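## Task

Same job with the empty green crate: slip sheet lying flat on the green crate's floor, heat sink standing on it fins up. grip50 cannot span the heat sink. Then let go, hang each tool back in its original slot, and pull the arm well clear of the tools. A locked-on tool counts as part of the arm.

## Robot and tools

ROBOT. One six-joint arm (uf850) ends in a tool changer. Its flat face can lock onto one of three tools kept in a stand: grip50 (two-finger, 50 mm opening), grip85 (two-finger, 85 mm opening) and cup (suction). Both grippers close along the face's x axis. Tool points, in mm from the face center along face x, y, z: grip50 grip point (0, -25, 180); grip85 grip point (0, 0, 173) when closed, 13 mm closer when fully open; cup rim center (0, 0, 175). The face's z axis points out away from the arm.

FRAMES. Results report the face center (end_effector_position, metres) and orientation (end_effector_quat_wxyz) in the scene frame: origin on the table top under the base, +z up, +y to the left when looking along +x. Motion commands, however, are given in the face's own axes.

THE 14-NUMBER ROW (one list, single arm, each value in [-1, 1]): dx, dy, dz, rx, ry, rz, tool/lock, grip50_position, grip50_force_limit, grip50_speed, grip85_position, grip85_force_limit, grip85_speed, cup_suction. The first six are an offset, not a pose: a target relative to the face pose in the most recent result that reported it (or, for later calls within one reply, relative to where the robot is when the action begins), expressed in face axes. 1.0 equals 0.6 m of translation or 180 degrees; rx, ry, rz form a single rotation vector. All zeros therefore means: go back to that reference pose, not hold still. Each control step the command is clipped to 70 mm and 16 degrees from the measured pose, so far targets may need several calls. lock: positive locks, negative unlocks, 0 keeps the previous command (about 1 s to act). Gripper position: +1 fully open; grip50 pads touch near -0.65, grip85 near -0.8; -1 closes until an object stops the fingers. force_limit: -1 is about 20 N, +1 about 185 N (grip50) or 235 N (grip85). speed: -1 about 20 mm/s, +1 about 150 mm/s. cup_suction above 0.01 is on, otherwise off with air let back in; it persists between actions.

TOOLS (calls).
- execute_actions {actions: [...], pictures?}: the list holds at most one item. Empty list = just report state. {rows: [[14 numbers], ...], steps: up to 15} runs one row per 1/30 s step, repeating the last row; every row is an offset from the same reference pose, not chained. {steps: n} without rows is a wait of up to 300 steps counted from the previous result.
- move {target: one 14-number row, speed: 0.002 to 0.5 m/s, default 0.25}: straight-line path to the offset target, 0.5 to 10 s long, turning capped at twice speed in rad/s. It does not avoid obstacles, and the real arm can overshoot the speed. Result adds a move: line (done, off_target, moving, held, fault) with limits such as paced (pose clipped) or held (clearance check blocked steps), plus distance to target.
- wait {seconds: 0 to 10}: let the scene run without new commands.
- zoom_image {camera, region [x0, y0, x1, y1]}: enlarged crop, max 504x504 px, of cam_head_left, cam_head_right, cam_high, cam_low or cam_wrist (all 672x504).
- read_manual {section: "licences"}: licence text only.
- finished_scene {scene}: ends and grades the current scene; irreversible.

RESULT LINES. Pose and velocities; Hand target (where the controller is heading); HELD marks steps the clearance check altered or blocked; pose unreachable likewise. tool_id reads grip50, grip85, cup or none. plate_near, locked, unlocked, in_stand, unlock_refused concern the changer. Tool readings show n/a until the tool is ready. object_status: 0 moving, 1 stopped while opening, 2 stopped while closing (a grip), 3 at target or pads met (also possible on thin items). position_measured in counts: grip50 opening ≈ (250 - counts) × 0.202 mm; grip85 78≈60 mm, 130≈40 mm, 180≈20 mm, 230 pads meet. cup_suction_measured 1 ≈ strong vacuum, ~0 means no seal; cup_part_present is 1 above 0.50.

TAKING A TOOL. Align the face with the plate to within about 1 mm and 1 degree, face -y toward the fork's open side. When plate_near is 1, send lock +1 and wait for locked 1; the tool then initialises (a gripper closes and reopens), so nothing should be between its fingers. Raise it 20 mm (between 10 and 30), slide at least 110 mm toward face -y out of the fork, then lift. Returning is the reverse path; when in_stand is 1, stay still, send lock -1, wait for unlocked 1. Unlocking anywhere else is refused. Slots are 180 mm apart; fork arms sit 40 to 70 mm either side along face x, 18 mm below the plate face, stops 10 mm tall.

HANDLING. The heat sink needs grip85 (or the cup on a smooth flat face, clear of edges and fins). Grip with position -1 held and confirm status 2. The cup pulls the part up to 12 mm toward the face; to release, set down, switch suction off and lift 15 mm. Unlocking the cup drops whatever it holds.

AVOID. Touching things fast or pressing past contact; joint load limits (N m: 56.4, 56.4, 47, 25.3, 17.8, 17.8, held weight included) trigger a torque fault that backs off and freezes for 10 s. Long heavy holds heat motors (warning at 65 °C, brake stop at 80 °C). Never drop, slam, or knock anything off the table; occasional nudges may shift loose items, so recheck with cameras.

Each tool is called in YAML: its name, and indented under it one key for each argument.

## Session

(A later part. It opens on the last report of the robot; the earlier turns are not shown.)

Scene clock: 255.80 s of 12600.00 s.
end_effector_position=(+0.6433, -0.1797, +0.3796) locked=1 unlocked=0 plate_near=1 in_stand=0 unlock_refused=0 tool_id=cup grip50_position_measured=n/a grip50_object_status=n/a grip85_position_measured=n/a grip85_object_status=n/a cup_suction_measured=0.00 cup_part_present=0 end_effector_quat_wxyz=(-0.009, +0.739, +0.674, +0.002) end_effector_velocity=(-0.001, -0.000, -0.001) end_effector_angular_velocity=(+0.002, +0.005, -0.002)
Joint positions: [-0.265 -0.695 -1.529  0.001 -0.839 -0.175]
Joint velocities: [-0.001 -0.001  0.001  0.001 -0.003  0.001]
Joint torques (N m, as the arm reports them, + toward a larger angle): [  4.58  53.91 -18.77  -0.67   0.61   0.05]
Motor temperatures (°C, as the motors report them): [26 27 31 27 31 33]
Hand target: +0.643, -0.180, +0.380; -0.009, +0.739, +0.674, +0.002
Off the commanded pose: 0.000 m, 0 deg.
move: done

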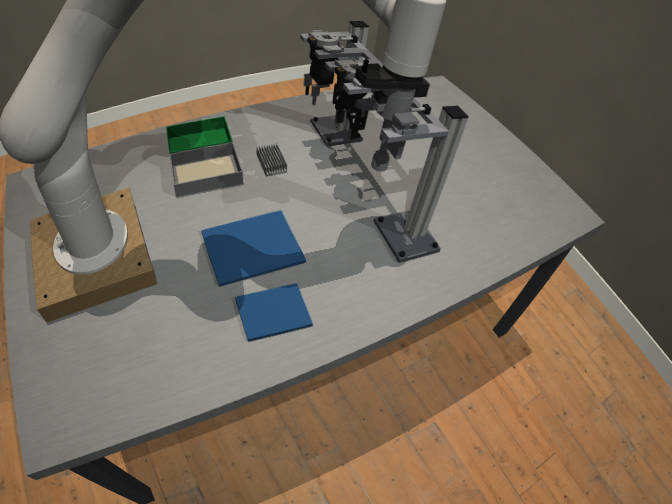

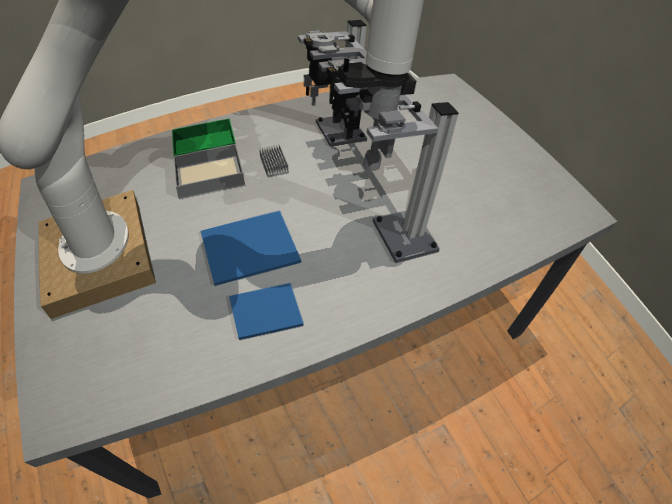

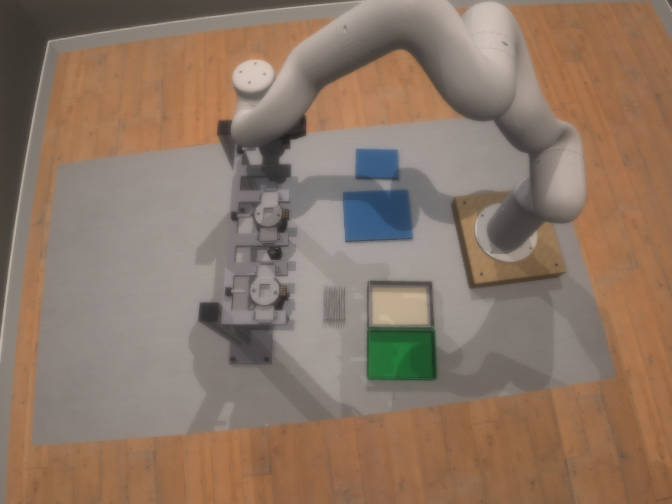

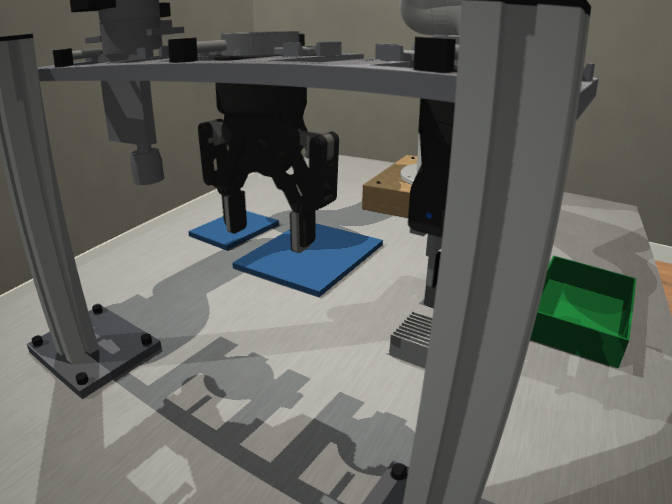

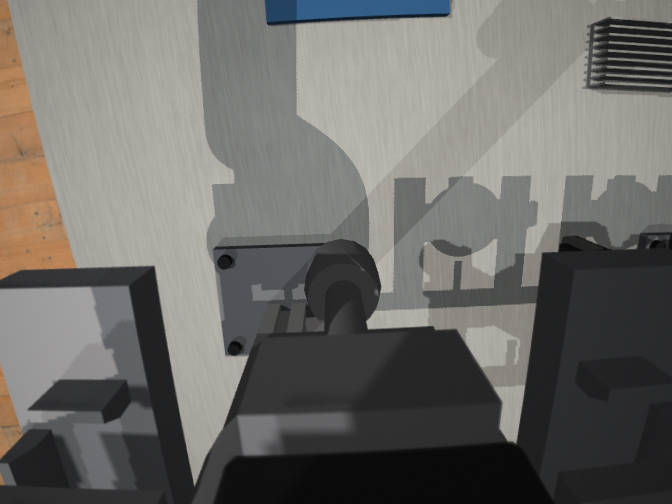

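move:
  target: [0,-0.22,0,0,0,0,0,0,0,0,0,0,0,0]
  speed: 0.12

move:
  target: [0.503,-0.338,0.133,0,0,0,0,0,0,0,0,0,0,0]
  speed: 0.3

Scene clock: 274.97 s of 12600.00 s.
end_effector_position=(+0.5120, -0.1680, +0.3806) locked=1 unlocked=0 plate_near=1 in_stand=0 unlock_refused=0 tool_id=cup grip50_position_measured=n/a grip50_object_status=n/a grip85_position_measured=n/a grip85_object_status=n/a cup_suction_measured=0.00 cup_part_present=0 end_effector_quat_wxyz=(-0.009, +0.739, +0.674, +0.002) end_effector_velocity=(-0.001, +0.000, -0.000) end_effector_angular_velocity=(+0.001, +0.002, -0.001)
Joint positions: [-0.309 -0.398 -1.083  0.002 -0.69  -0.219]
Joint velocities: [-0.     0.     0.002  0.    -0.001  0.   ]
Joint torques (N m, as the arm reports them, + toward a larger angle): [  2.42  43.55 -16.82  -1.08   0.66   0.08]
Motor temperatures (°C, as the motors report them): [26 27 31 27 31 33]
Hand target: +0.512, -0.168, +0.381; -0.009, +0.739, +0.674, +0.002
Off the commanded pose: 0.001 m, 0 deg.
move: done

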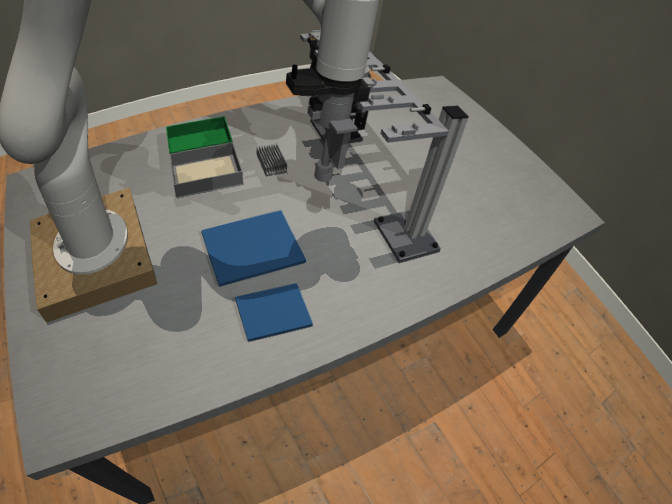

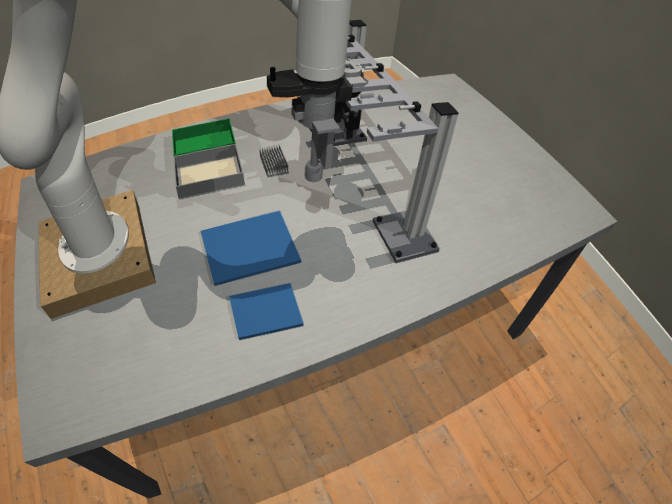

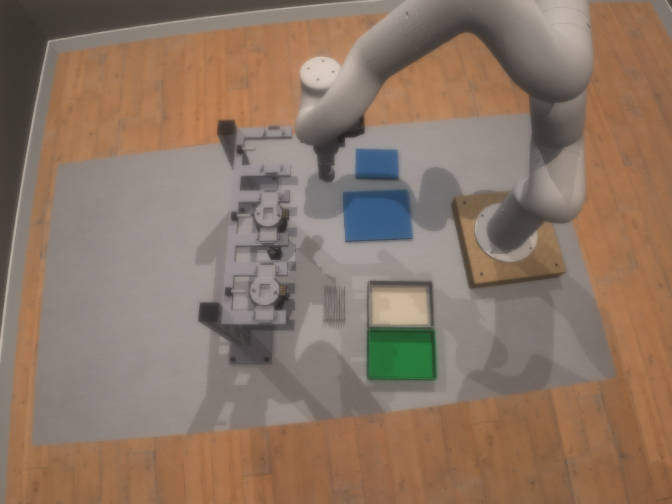

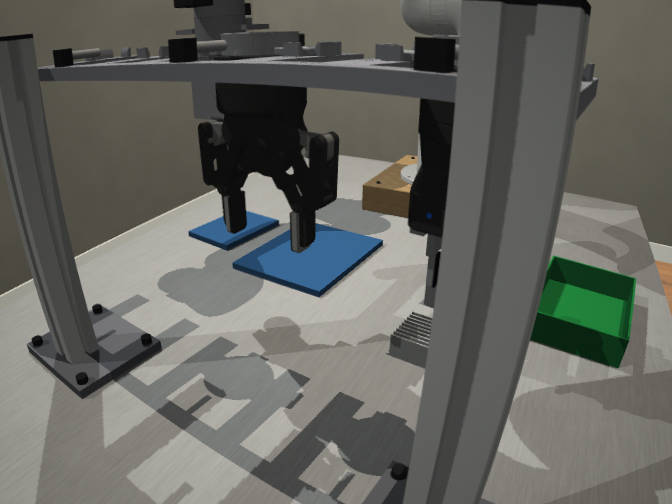

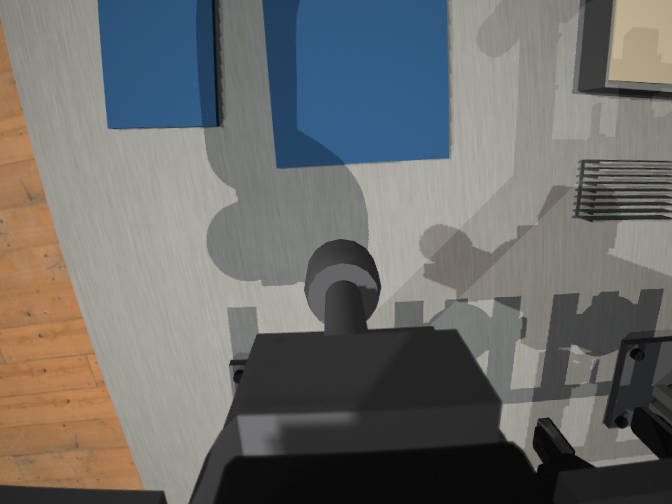

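Scene clock: 276.63 s of 12600.00 s.
end_effector_position=(+0.3365, +0.1507, +0.3063) locked=1 unlocked=0 plate_near=1 in_stand=0 unlock_refused=0 tool_id=cup grip50_position_measured=n/a grip50_object_status=n/a grip85_position_measured=n/a grip85_object_status=n/a cup_suction_measured=0.00 cup_part_present=0 end_effector_quat_wxyz=(-0.007, +0.739, +0.673, +0.001) end_effector_velocity=(-0.002, +0.000, -0.001) end_effector_angular_velocity=(-0.002, +0.003, +0.001)
Joint positions: [ 0.432 -0.183 -0.568 -0.001 -0.39   0.525]
Joint velocities: [ 0.003 -0.     0.002 -0.002 -0.001  0.004]
Joint torques (N m, as the arm reports them, + toward a larger angle): [  3.01  30.08 -13.05  -0.6    0.76  -0.01]
Motor temperatures (°C, as the motors report them): [26 27 31 27 31 33]
Hand target: +0.336, +0.151, +0.306; -0.007, +0.739, +0.674, +0.001
Off the commanded pose: 0.002 m, 0 deg.
move: done

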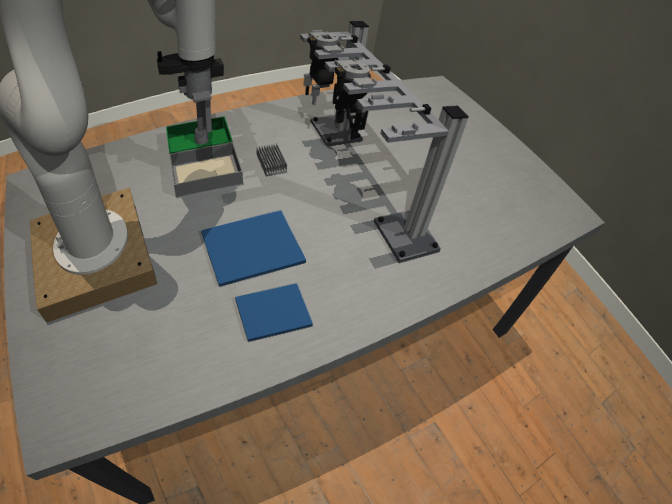

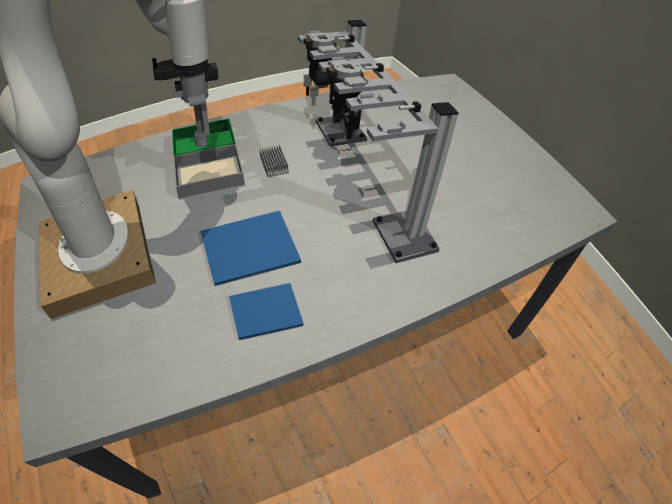

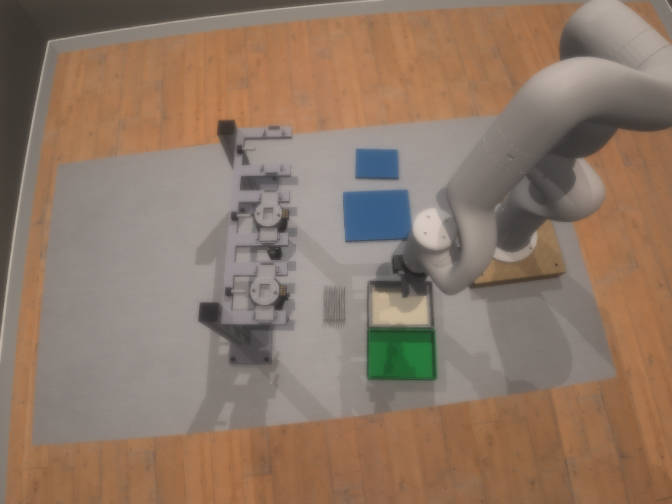

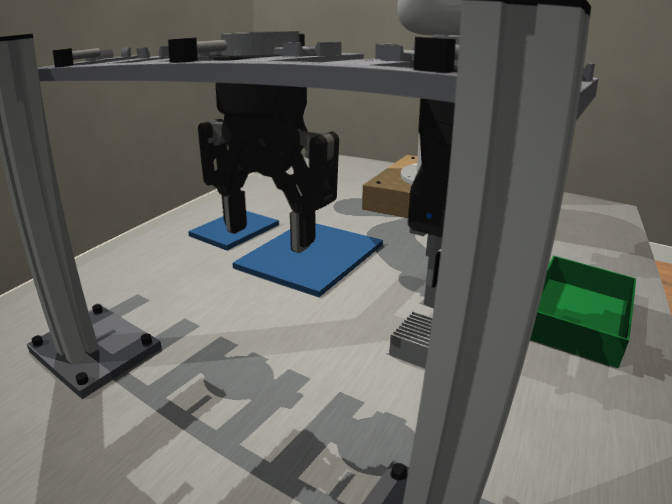

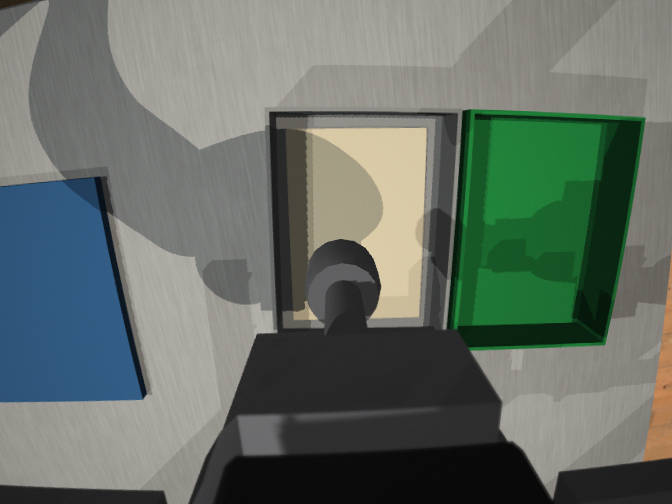

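move:
  target: [0.016,0.002,0.13,0,0,0,0,0,0,0,0,0,0,0]
  speed: 0.12

Scene clock: 282.97 s of 12600.00 s.
end_effector_position=(+0.3383, +0.1611, +0.2288) locked=1 unlocked=0 plate_near=1 in_stand=0 unlock_refused=0 tool_id=cup grip50_position_measured=n/a grip50_object_status=n/a grip85_position_measured=n/a grip85_object_status=n/a cup_suction_measured=0.00 cup_part_present=0 end_effector_quat_wxyz=(-0.007, +0.739, +0.673, +0.001) end_effector_velocity=(-0.000, -0.000, -0.000) end_effector_angular_velocity=(-0.001, +0.001, +0.000)
Joint positions: [ 0.453 -0.399 -0.58  -0.004 -0.185  0.549]
Joint velocities: [-0.    -0.001  0.001 -0.001  0.     0.   ]
Joint torques (N m, as the arm reports them, + toward a larger angle): [ 3.22 33.3  -9.87 -0.67  0.79  0.14]
Motor temperatures (°C, as the motors report them): [26 27 31 27 31 33]
Hand target: +0.338, +0.161, +0.229; -0.007, +0.739, +0.673, +0.001
Off the commanded pose: 0.001 m, 0 deg.
move: done

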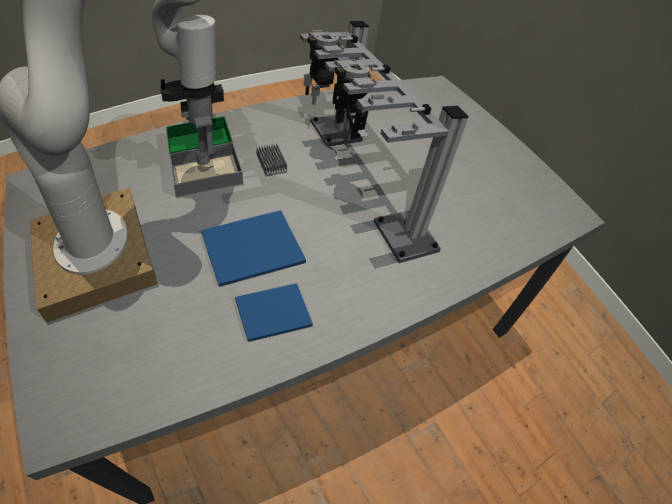

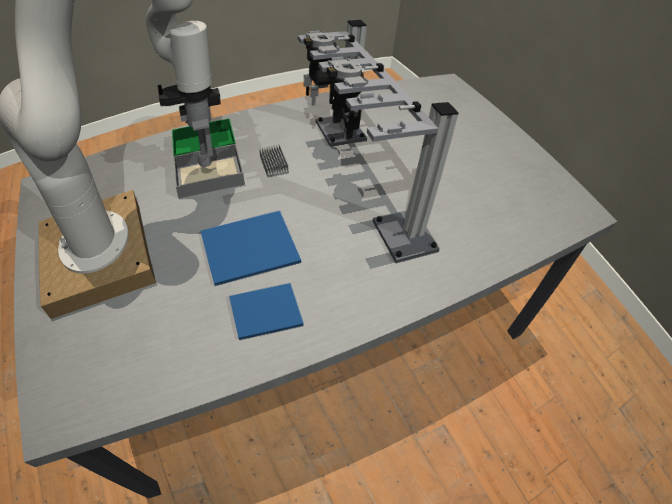

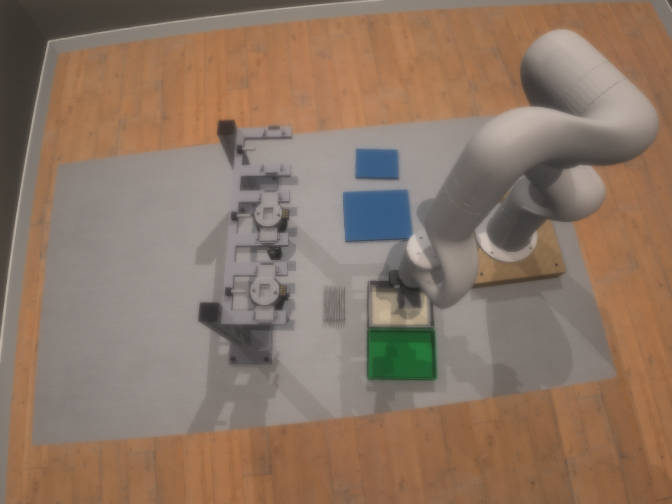

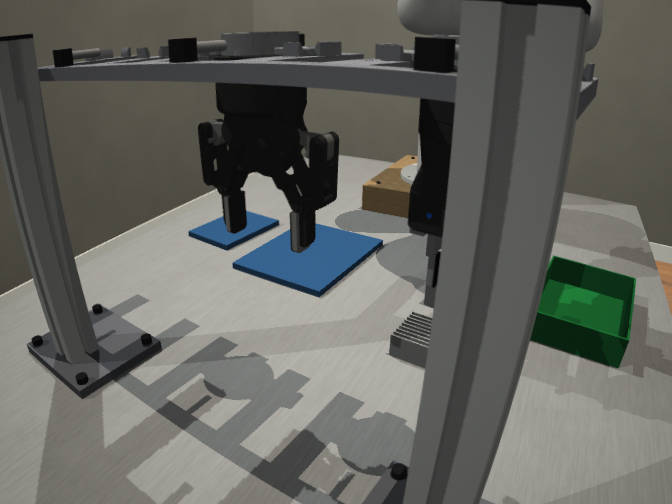

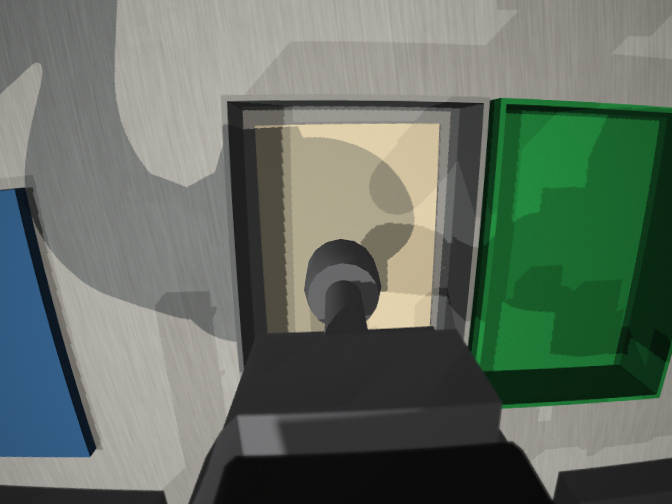

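move:
  target: [0,0.004,0.07,0,0,0,0,0,0,0,0,0,0,1]
  speed: 0.06

move:
  target: [0,0,0.014,0,0,0,0,0,0,0,0,0,0,1]
  speed: 0.015

Scene clock: 293.33 s of 12600.00 s.
end_effector_position=(+0.3406, +0.1614, +0.1869) locked=1 unlocked=0 plate_near=1 in_stand=0 unlock_refused=0 tool_id=cup grip50_position_measured=n/a grip50_object_status=n/a grip85_position_measured=n/a grip85_object_status=n/a cup_suction_measured=0.00 cup_part_present=0 end_effector_quat_wxyz=(-0.007, +0.739, +0.673, +0.001) end_effector_velocity=(+0.001, +0.000, +0.000) end_effector_angular_velocity=(+0.001, -0.003, -0.002)
Joint positions: [ 0.449 -0.521 -0.601 -0.011 -0.084  0.553]
Joint velocities: [-0.     0.001 -0.001 -0.002  0.001  0.004]
Joint torques (N m, as the arm reports them, + toward a larger angle): [ 4.14 36.24 -8.95 -1.09  0.79  0.15]
Motor temperatures (°C, as the motors report them): [26 27 31 27 31 33]
Hand target: +0.340, +0.161, +0.187; -0.007, +0.739, +0.673, +0.001
Off the commanded pose: 0.000 m, 0 deg.
move: done

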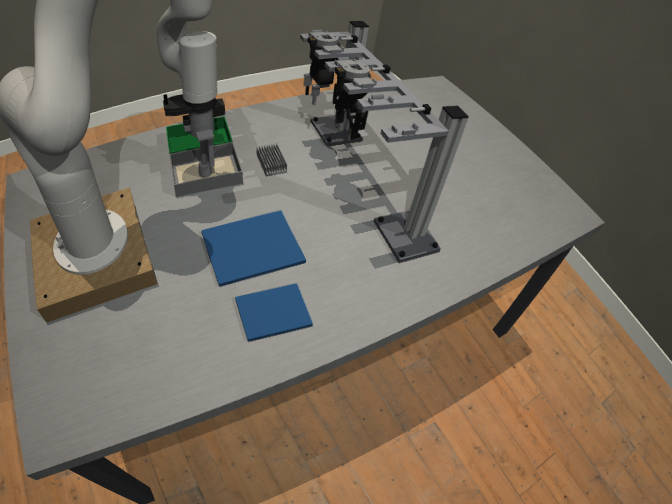

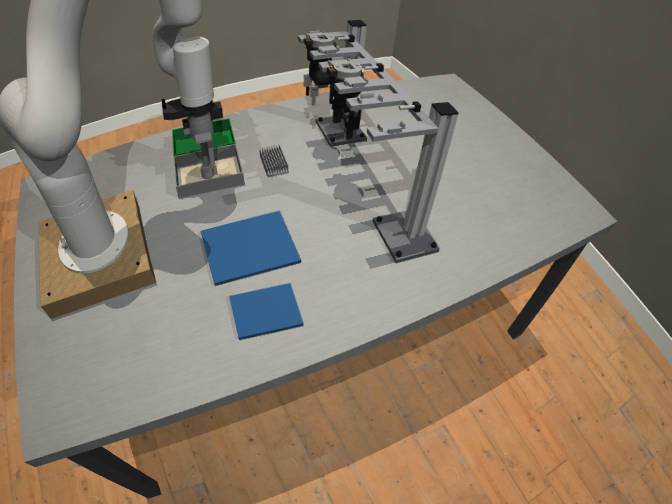

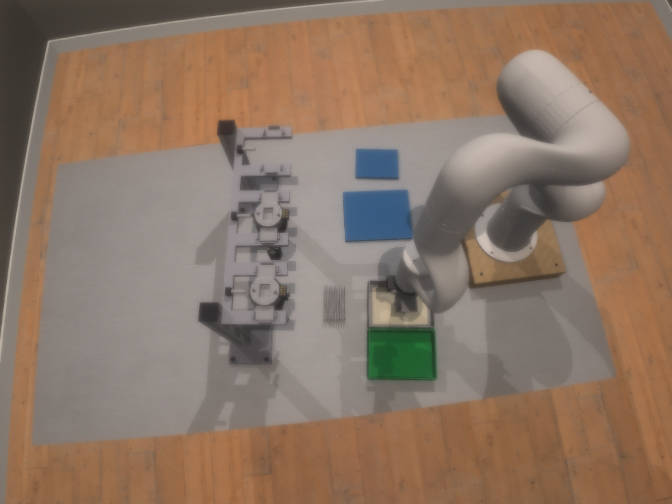

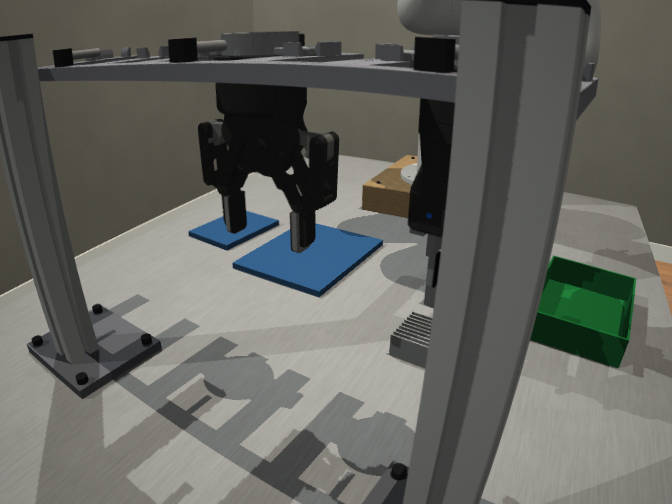

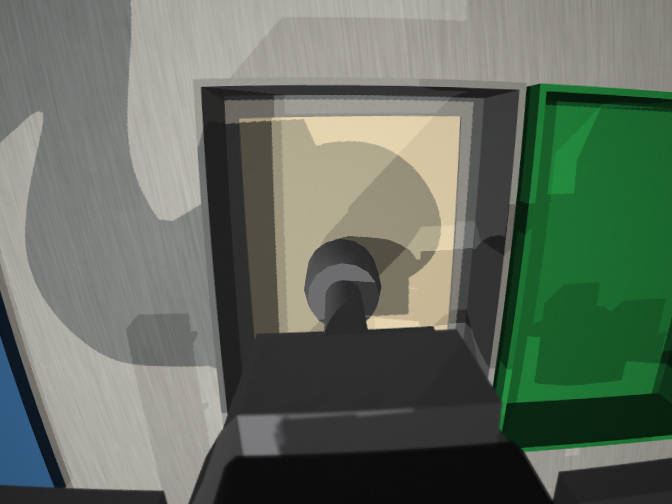

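Scene clock: 294.10 s of 12600.00 s.
end_effector_position=(+0.3406, +0.1615, +0.1786) locked=1 unlocked=0 plate_near=1 in_stand=0 unlock_refused=0 tool_id=cup grip50_position_measured=n/a grip50_object_status=n/a grip85_position_measured=n/a grip85_object_status=n/a cup_suction_measured=0.71 cup_part_present=1 end_effector_quat_wxyz=(-0.007, +0.739, +0.673, +0.001) end_effector_velocity=(+0.001, +0.000, +0.000) end_effector_angular_velocity=(+0.001, -0.003, +0.001)
Joint positions: [ 0.449 -0.546 -0.606 -0.015 -0.064  0.556]
Joint velocities: [ 0.     0.001 -0.001 -0.003  0.002  0.003]
Joint torques (N m, as the arm reports them, + toward a larger angle): [ 4.82 38.12 -7.71 -1.09  0.69  0.11]
Motor temperatures (°C, as the motors report them): [26 27 31 27 31 33]
Hand target: +0.341, +0.162, +0.179; -0.007, +0.739, +0.673, +0.001
Off the commanded pose: 0.000 m, 0 deg.
move: done

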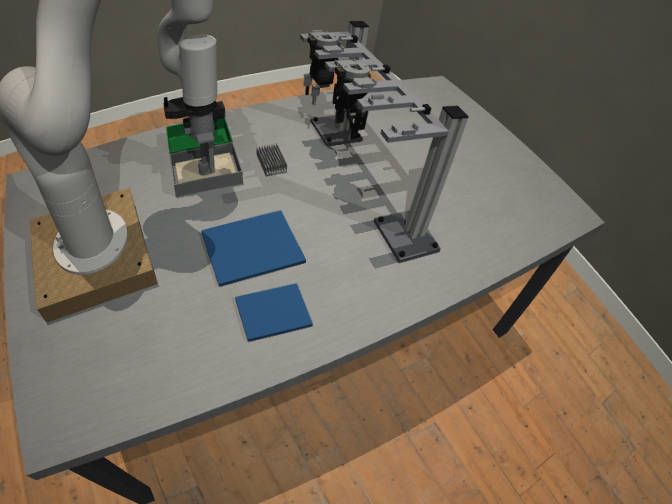

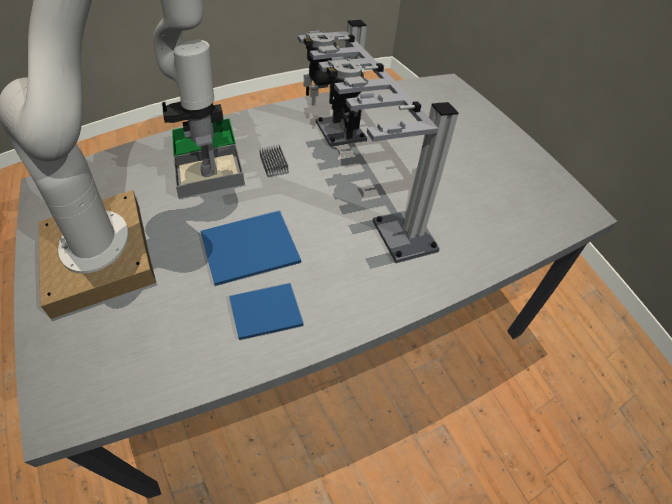

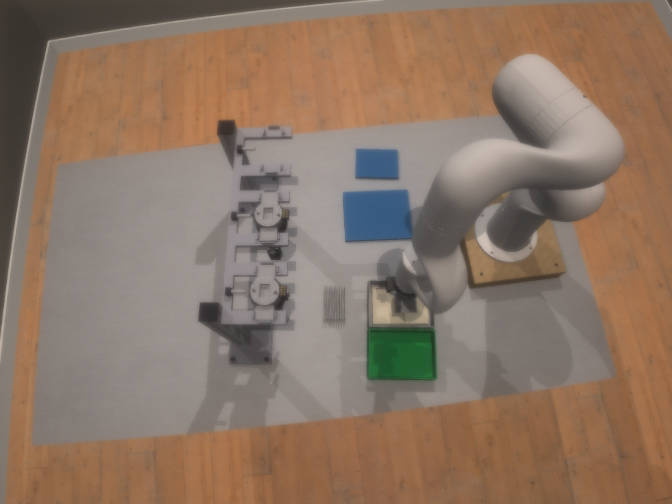

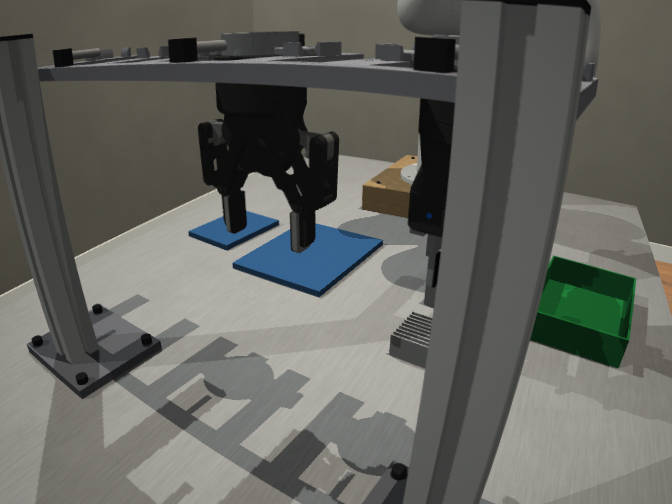

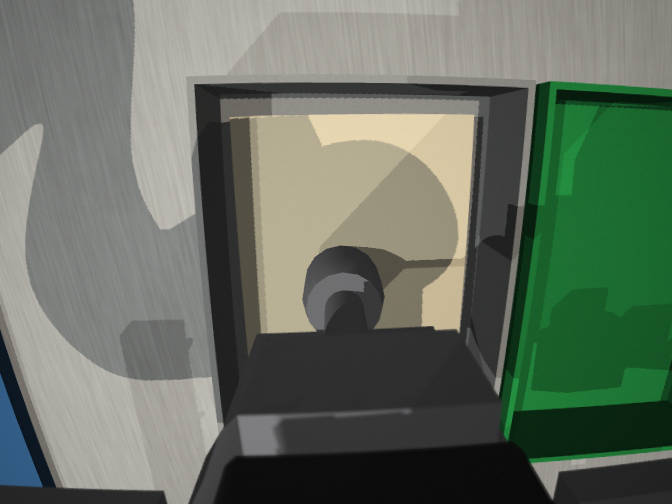

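move:
  target: [0,0,-0.15,0,0,0,0,0,0,0,0,0,0,1]
  speed: 0.08

move:
  target: [0.245,0.005,0,0,0,0,0,0,0,0,0,0,0,1]
  speed: 0.12

Scene clock: 302.70 s of 12600.00 s.
end_effector_position=(+0.3408, +0.1604, +0.2683) locked=1 unlocked=0 plate_near=1 in_stand=0 unlock_refused=0 tool_id=cup grip50_position_measured=n/a grip50_object_status=n/a grip85_position_measured=n/a grip85_object_status=n/a cup_suction_measured=0.89 cup_part_present=1 end_effector_quat_wxyz=(-0.007, +0.739, +0.673, +0.001) end_effector_velocity=(+0.000, +0.000, +0.000) end_effector_angular_velocity=(-0.000, +0.000, -0.001)
Joint positions: [ 0.449 -0.295 -0.582 -0.002 -0.291  0.543]
Joint velocities: [ 0.    -0.    -0.001  0.    -0.001  0.001]
Joint torques (N m, as the arm reports them, + toward a larger angle): [  3.98  31.87 -12.39  -1.01   0.8    0.12]
Motor temperatures (°C, as the motors report them): [26 27 30 27 31 33]
Hand target: +0.341, +0.160, +0.268; -0.007, +0.739, +0.673, +0.001
Off the commanded pose: 0.001 m, 0 deg.
move: done

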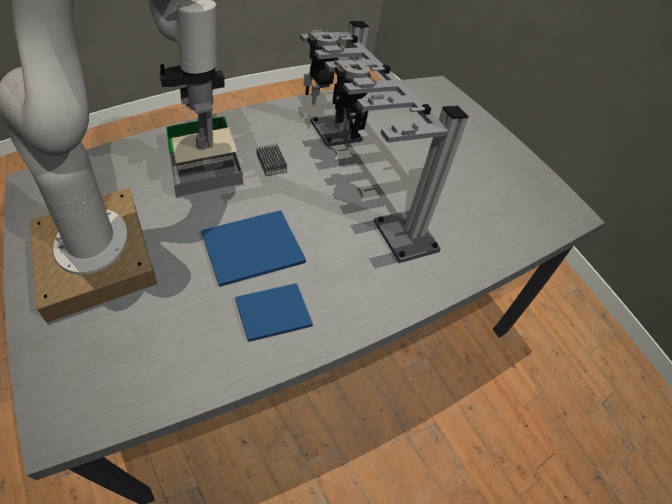

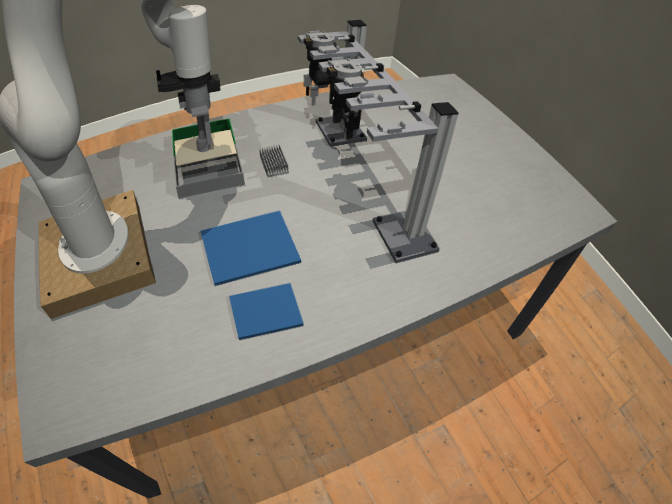

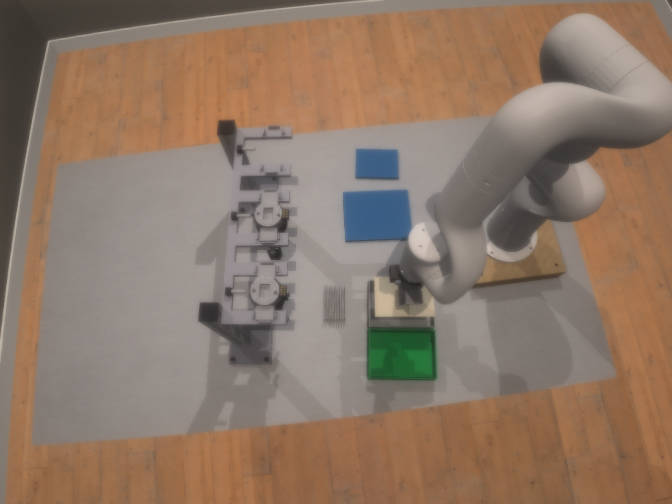

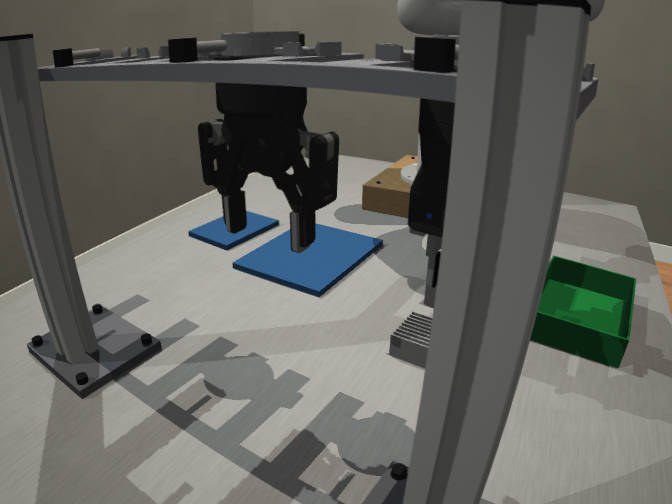

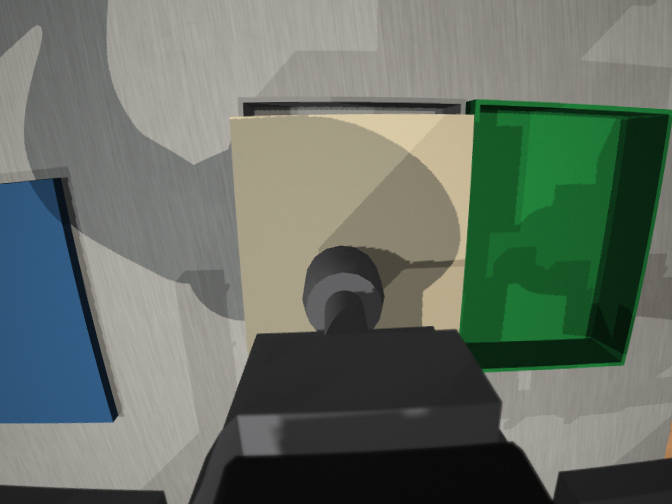

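Scene clock: 304.27 s of 12600.00 s.
end_effector_position=(+0.3571, +0.3060, +0.2699) locked=1 unlocked=0 plate_near=1 in_stand=0 unlock_refused=0 tool_id=cup grip50_position_measured=n/a grip50_object_status=n/a grip85_position_measured=n/a grip85_object_status=n/a cup_suction_measured=0.89 cup_part_present=1 end_effector_quat_wxyz=(-0.006, +0.739, +0.673, +0.001) end_effector_velocity=(+0.001, +0.001, +0.001) end_effector_angular_velocity=(+0.001, -0.001, +0.000)
Joint positions: [ 0.716 -0.469 -0.845 -0.002 -0.381  0.811]
Joint velocities: [ 0.     0.    -0.001 -0.001  0.     0.001]
Joint torques (N m, as the arm reports them, + toward a larger angle): [  2.15  39.49 -13.11  -0.8    0.7    0.04]
Motor temperatures (°C, as the motors report them): [26 27 30 27 30 33]
Hand target: +0.357, +0.306, +0.270; -0.006, +0.739, +0.673, +0.001
Off the commanded pose: 0.001 m, 0 deg.
move: done

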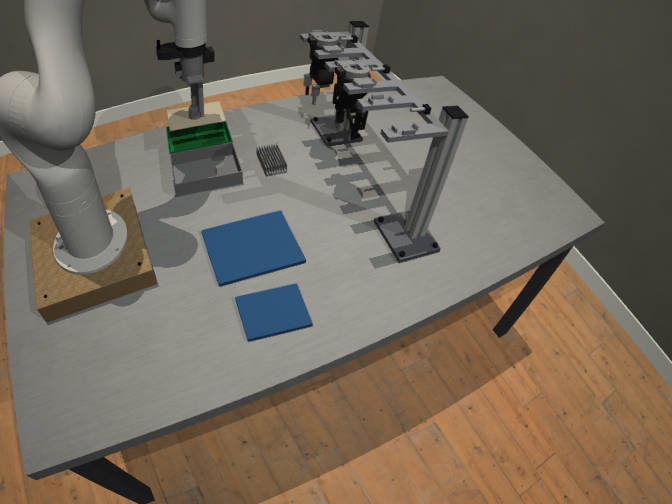

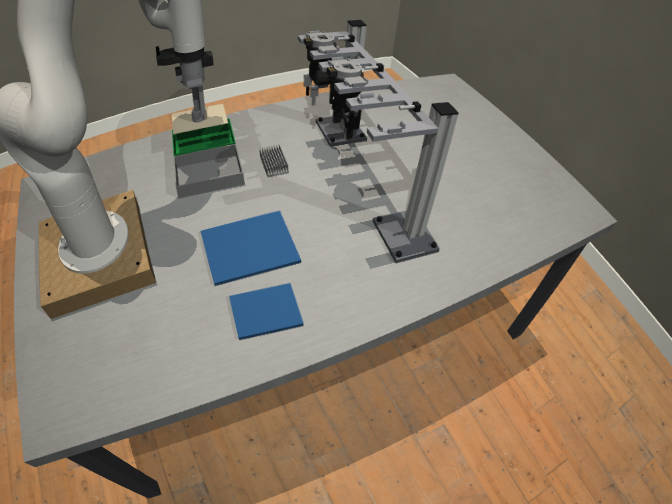

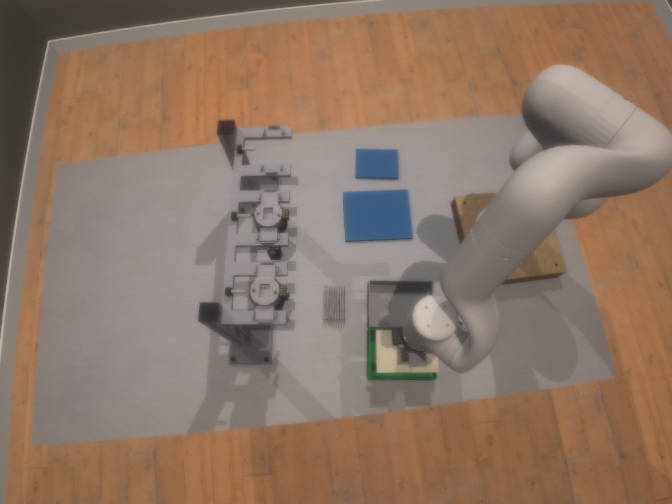

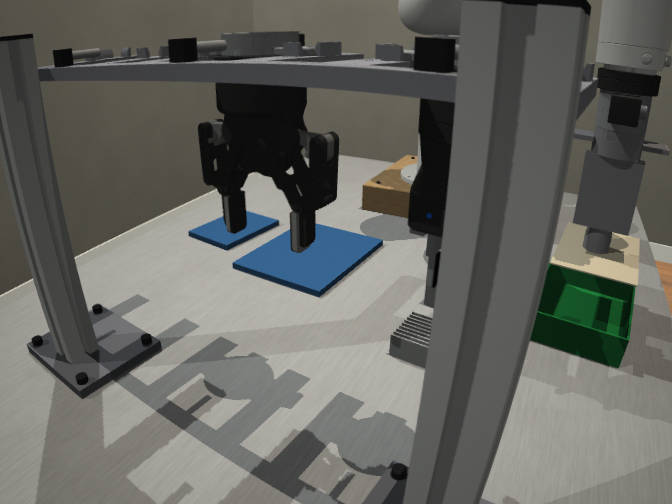

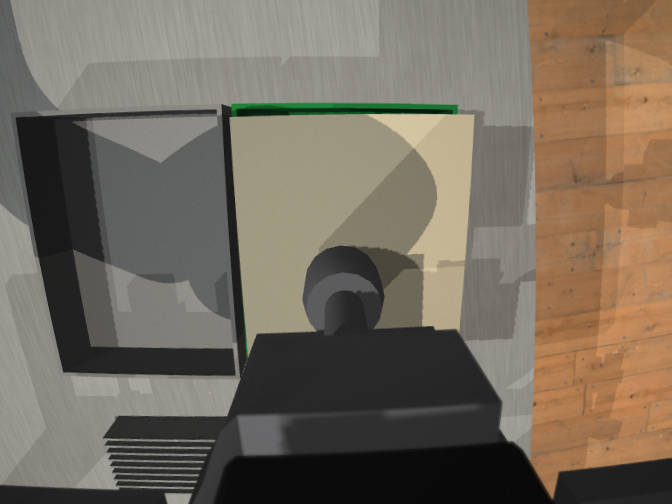

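move:
  target: [-0.010,0.005,0.03,0,0,0,0,0,0,0,0,0,0,1]
  speed: 0.04

zoom_image:
  camera: "cam_wrist"
  region: [200,60,504,340]

Scene clock: 313.10 s of 12600.00 s.
end_effector_position=(+0.3595, +0.3000, +0.2520) locked=1 unlocked=0 plate_near=1 in_stand=0 unlock_refused=0 tool_id=cup grip50_position_measured=n/a grip50_object_status=n/a grip85_position_measured=n/a grip85_object_status=n/a cup_suction_measured=0.89 cup_part_present=1 end_effector_quat_wxyz=(-0.006, +0.739, +0.673, +0.001) end_effector_velocity=(+0.001, +0.000, +0.001) end_effector_angular_velocity=(+0.001, -0.002, +0.000)
Joint positions: [ 0.703 -0.504 -0.839 -0.003 -0.34   0.798]
Joint velocities: [-0.     0.001 -0.001 -0.     0.001 -0.   ]
Joint torques (N m, as the arm reports them, + toward a larger angle): [  3.96  41.49 -12.88  -0.52   0.58   0.11]
Motor temperatures (°C, as the motors report them): [26 27 30 27 30 33]
Hand target: +0.359, +0.300, +0.252; -0.006, +0.739, +0.673, +0.001
Off the commanded pose: 0.000 m, 0 deg.
move: done

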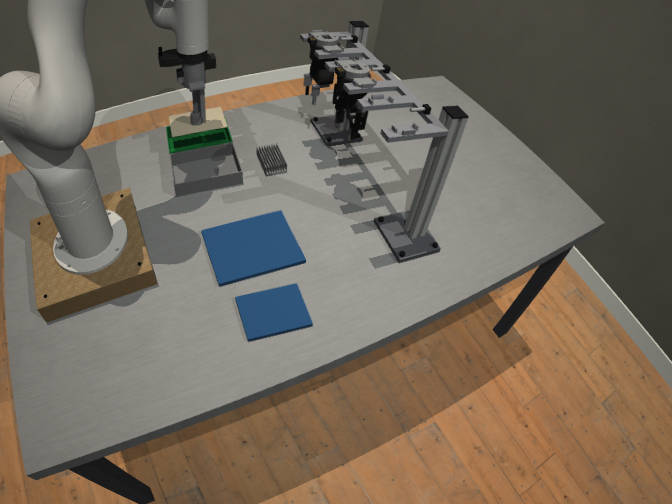

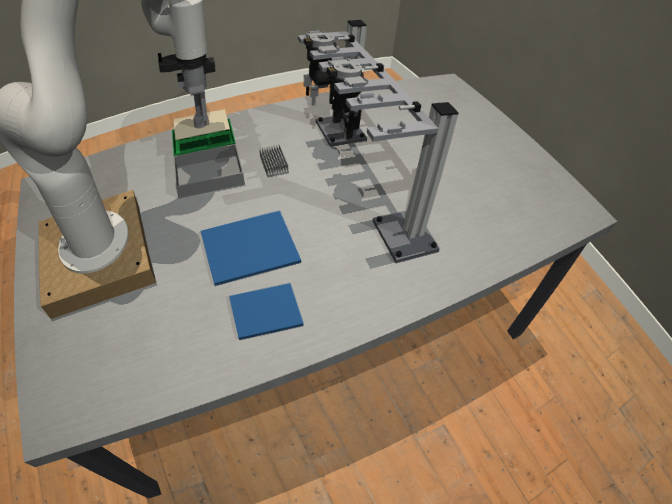

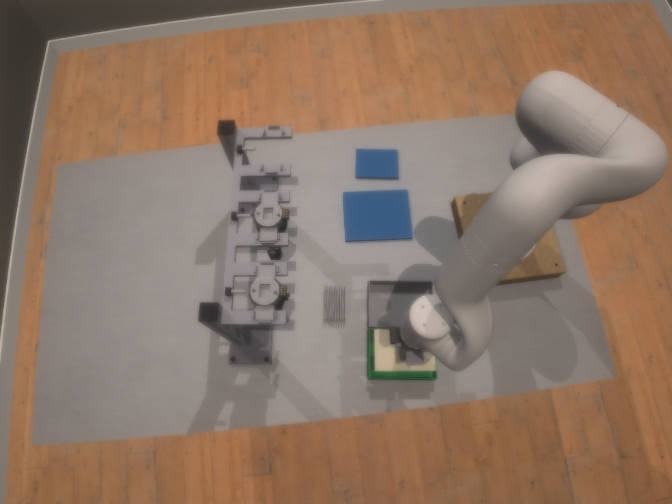

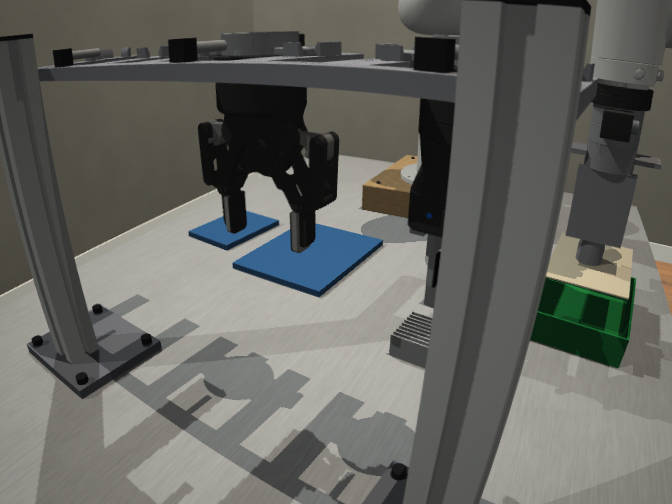

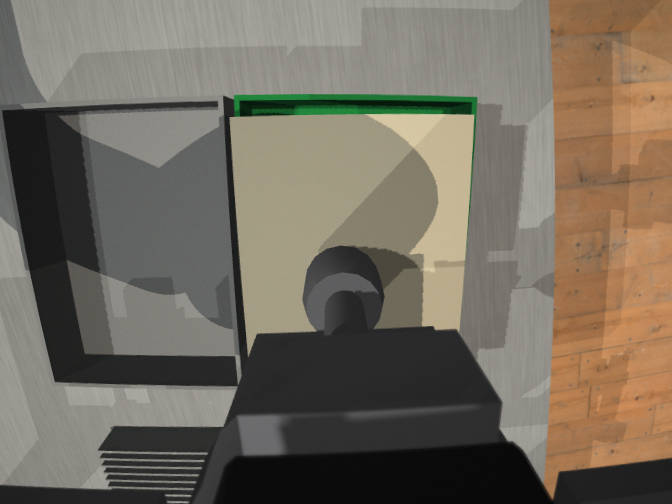

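Region (200, 60, 504, 340) of cam_wrist's 672x504 image, scaled by 1.658, with more detail than that image has; it fills the top 464 rows of this view, and the rest is white.

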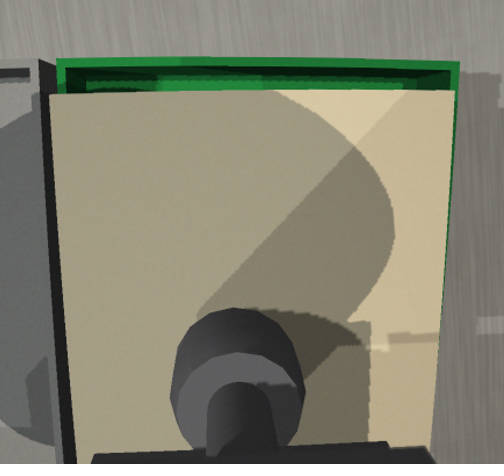

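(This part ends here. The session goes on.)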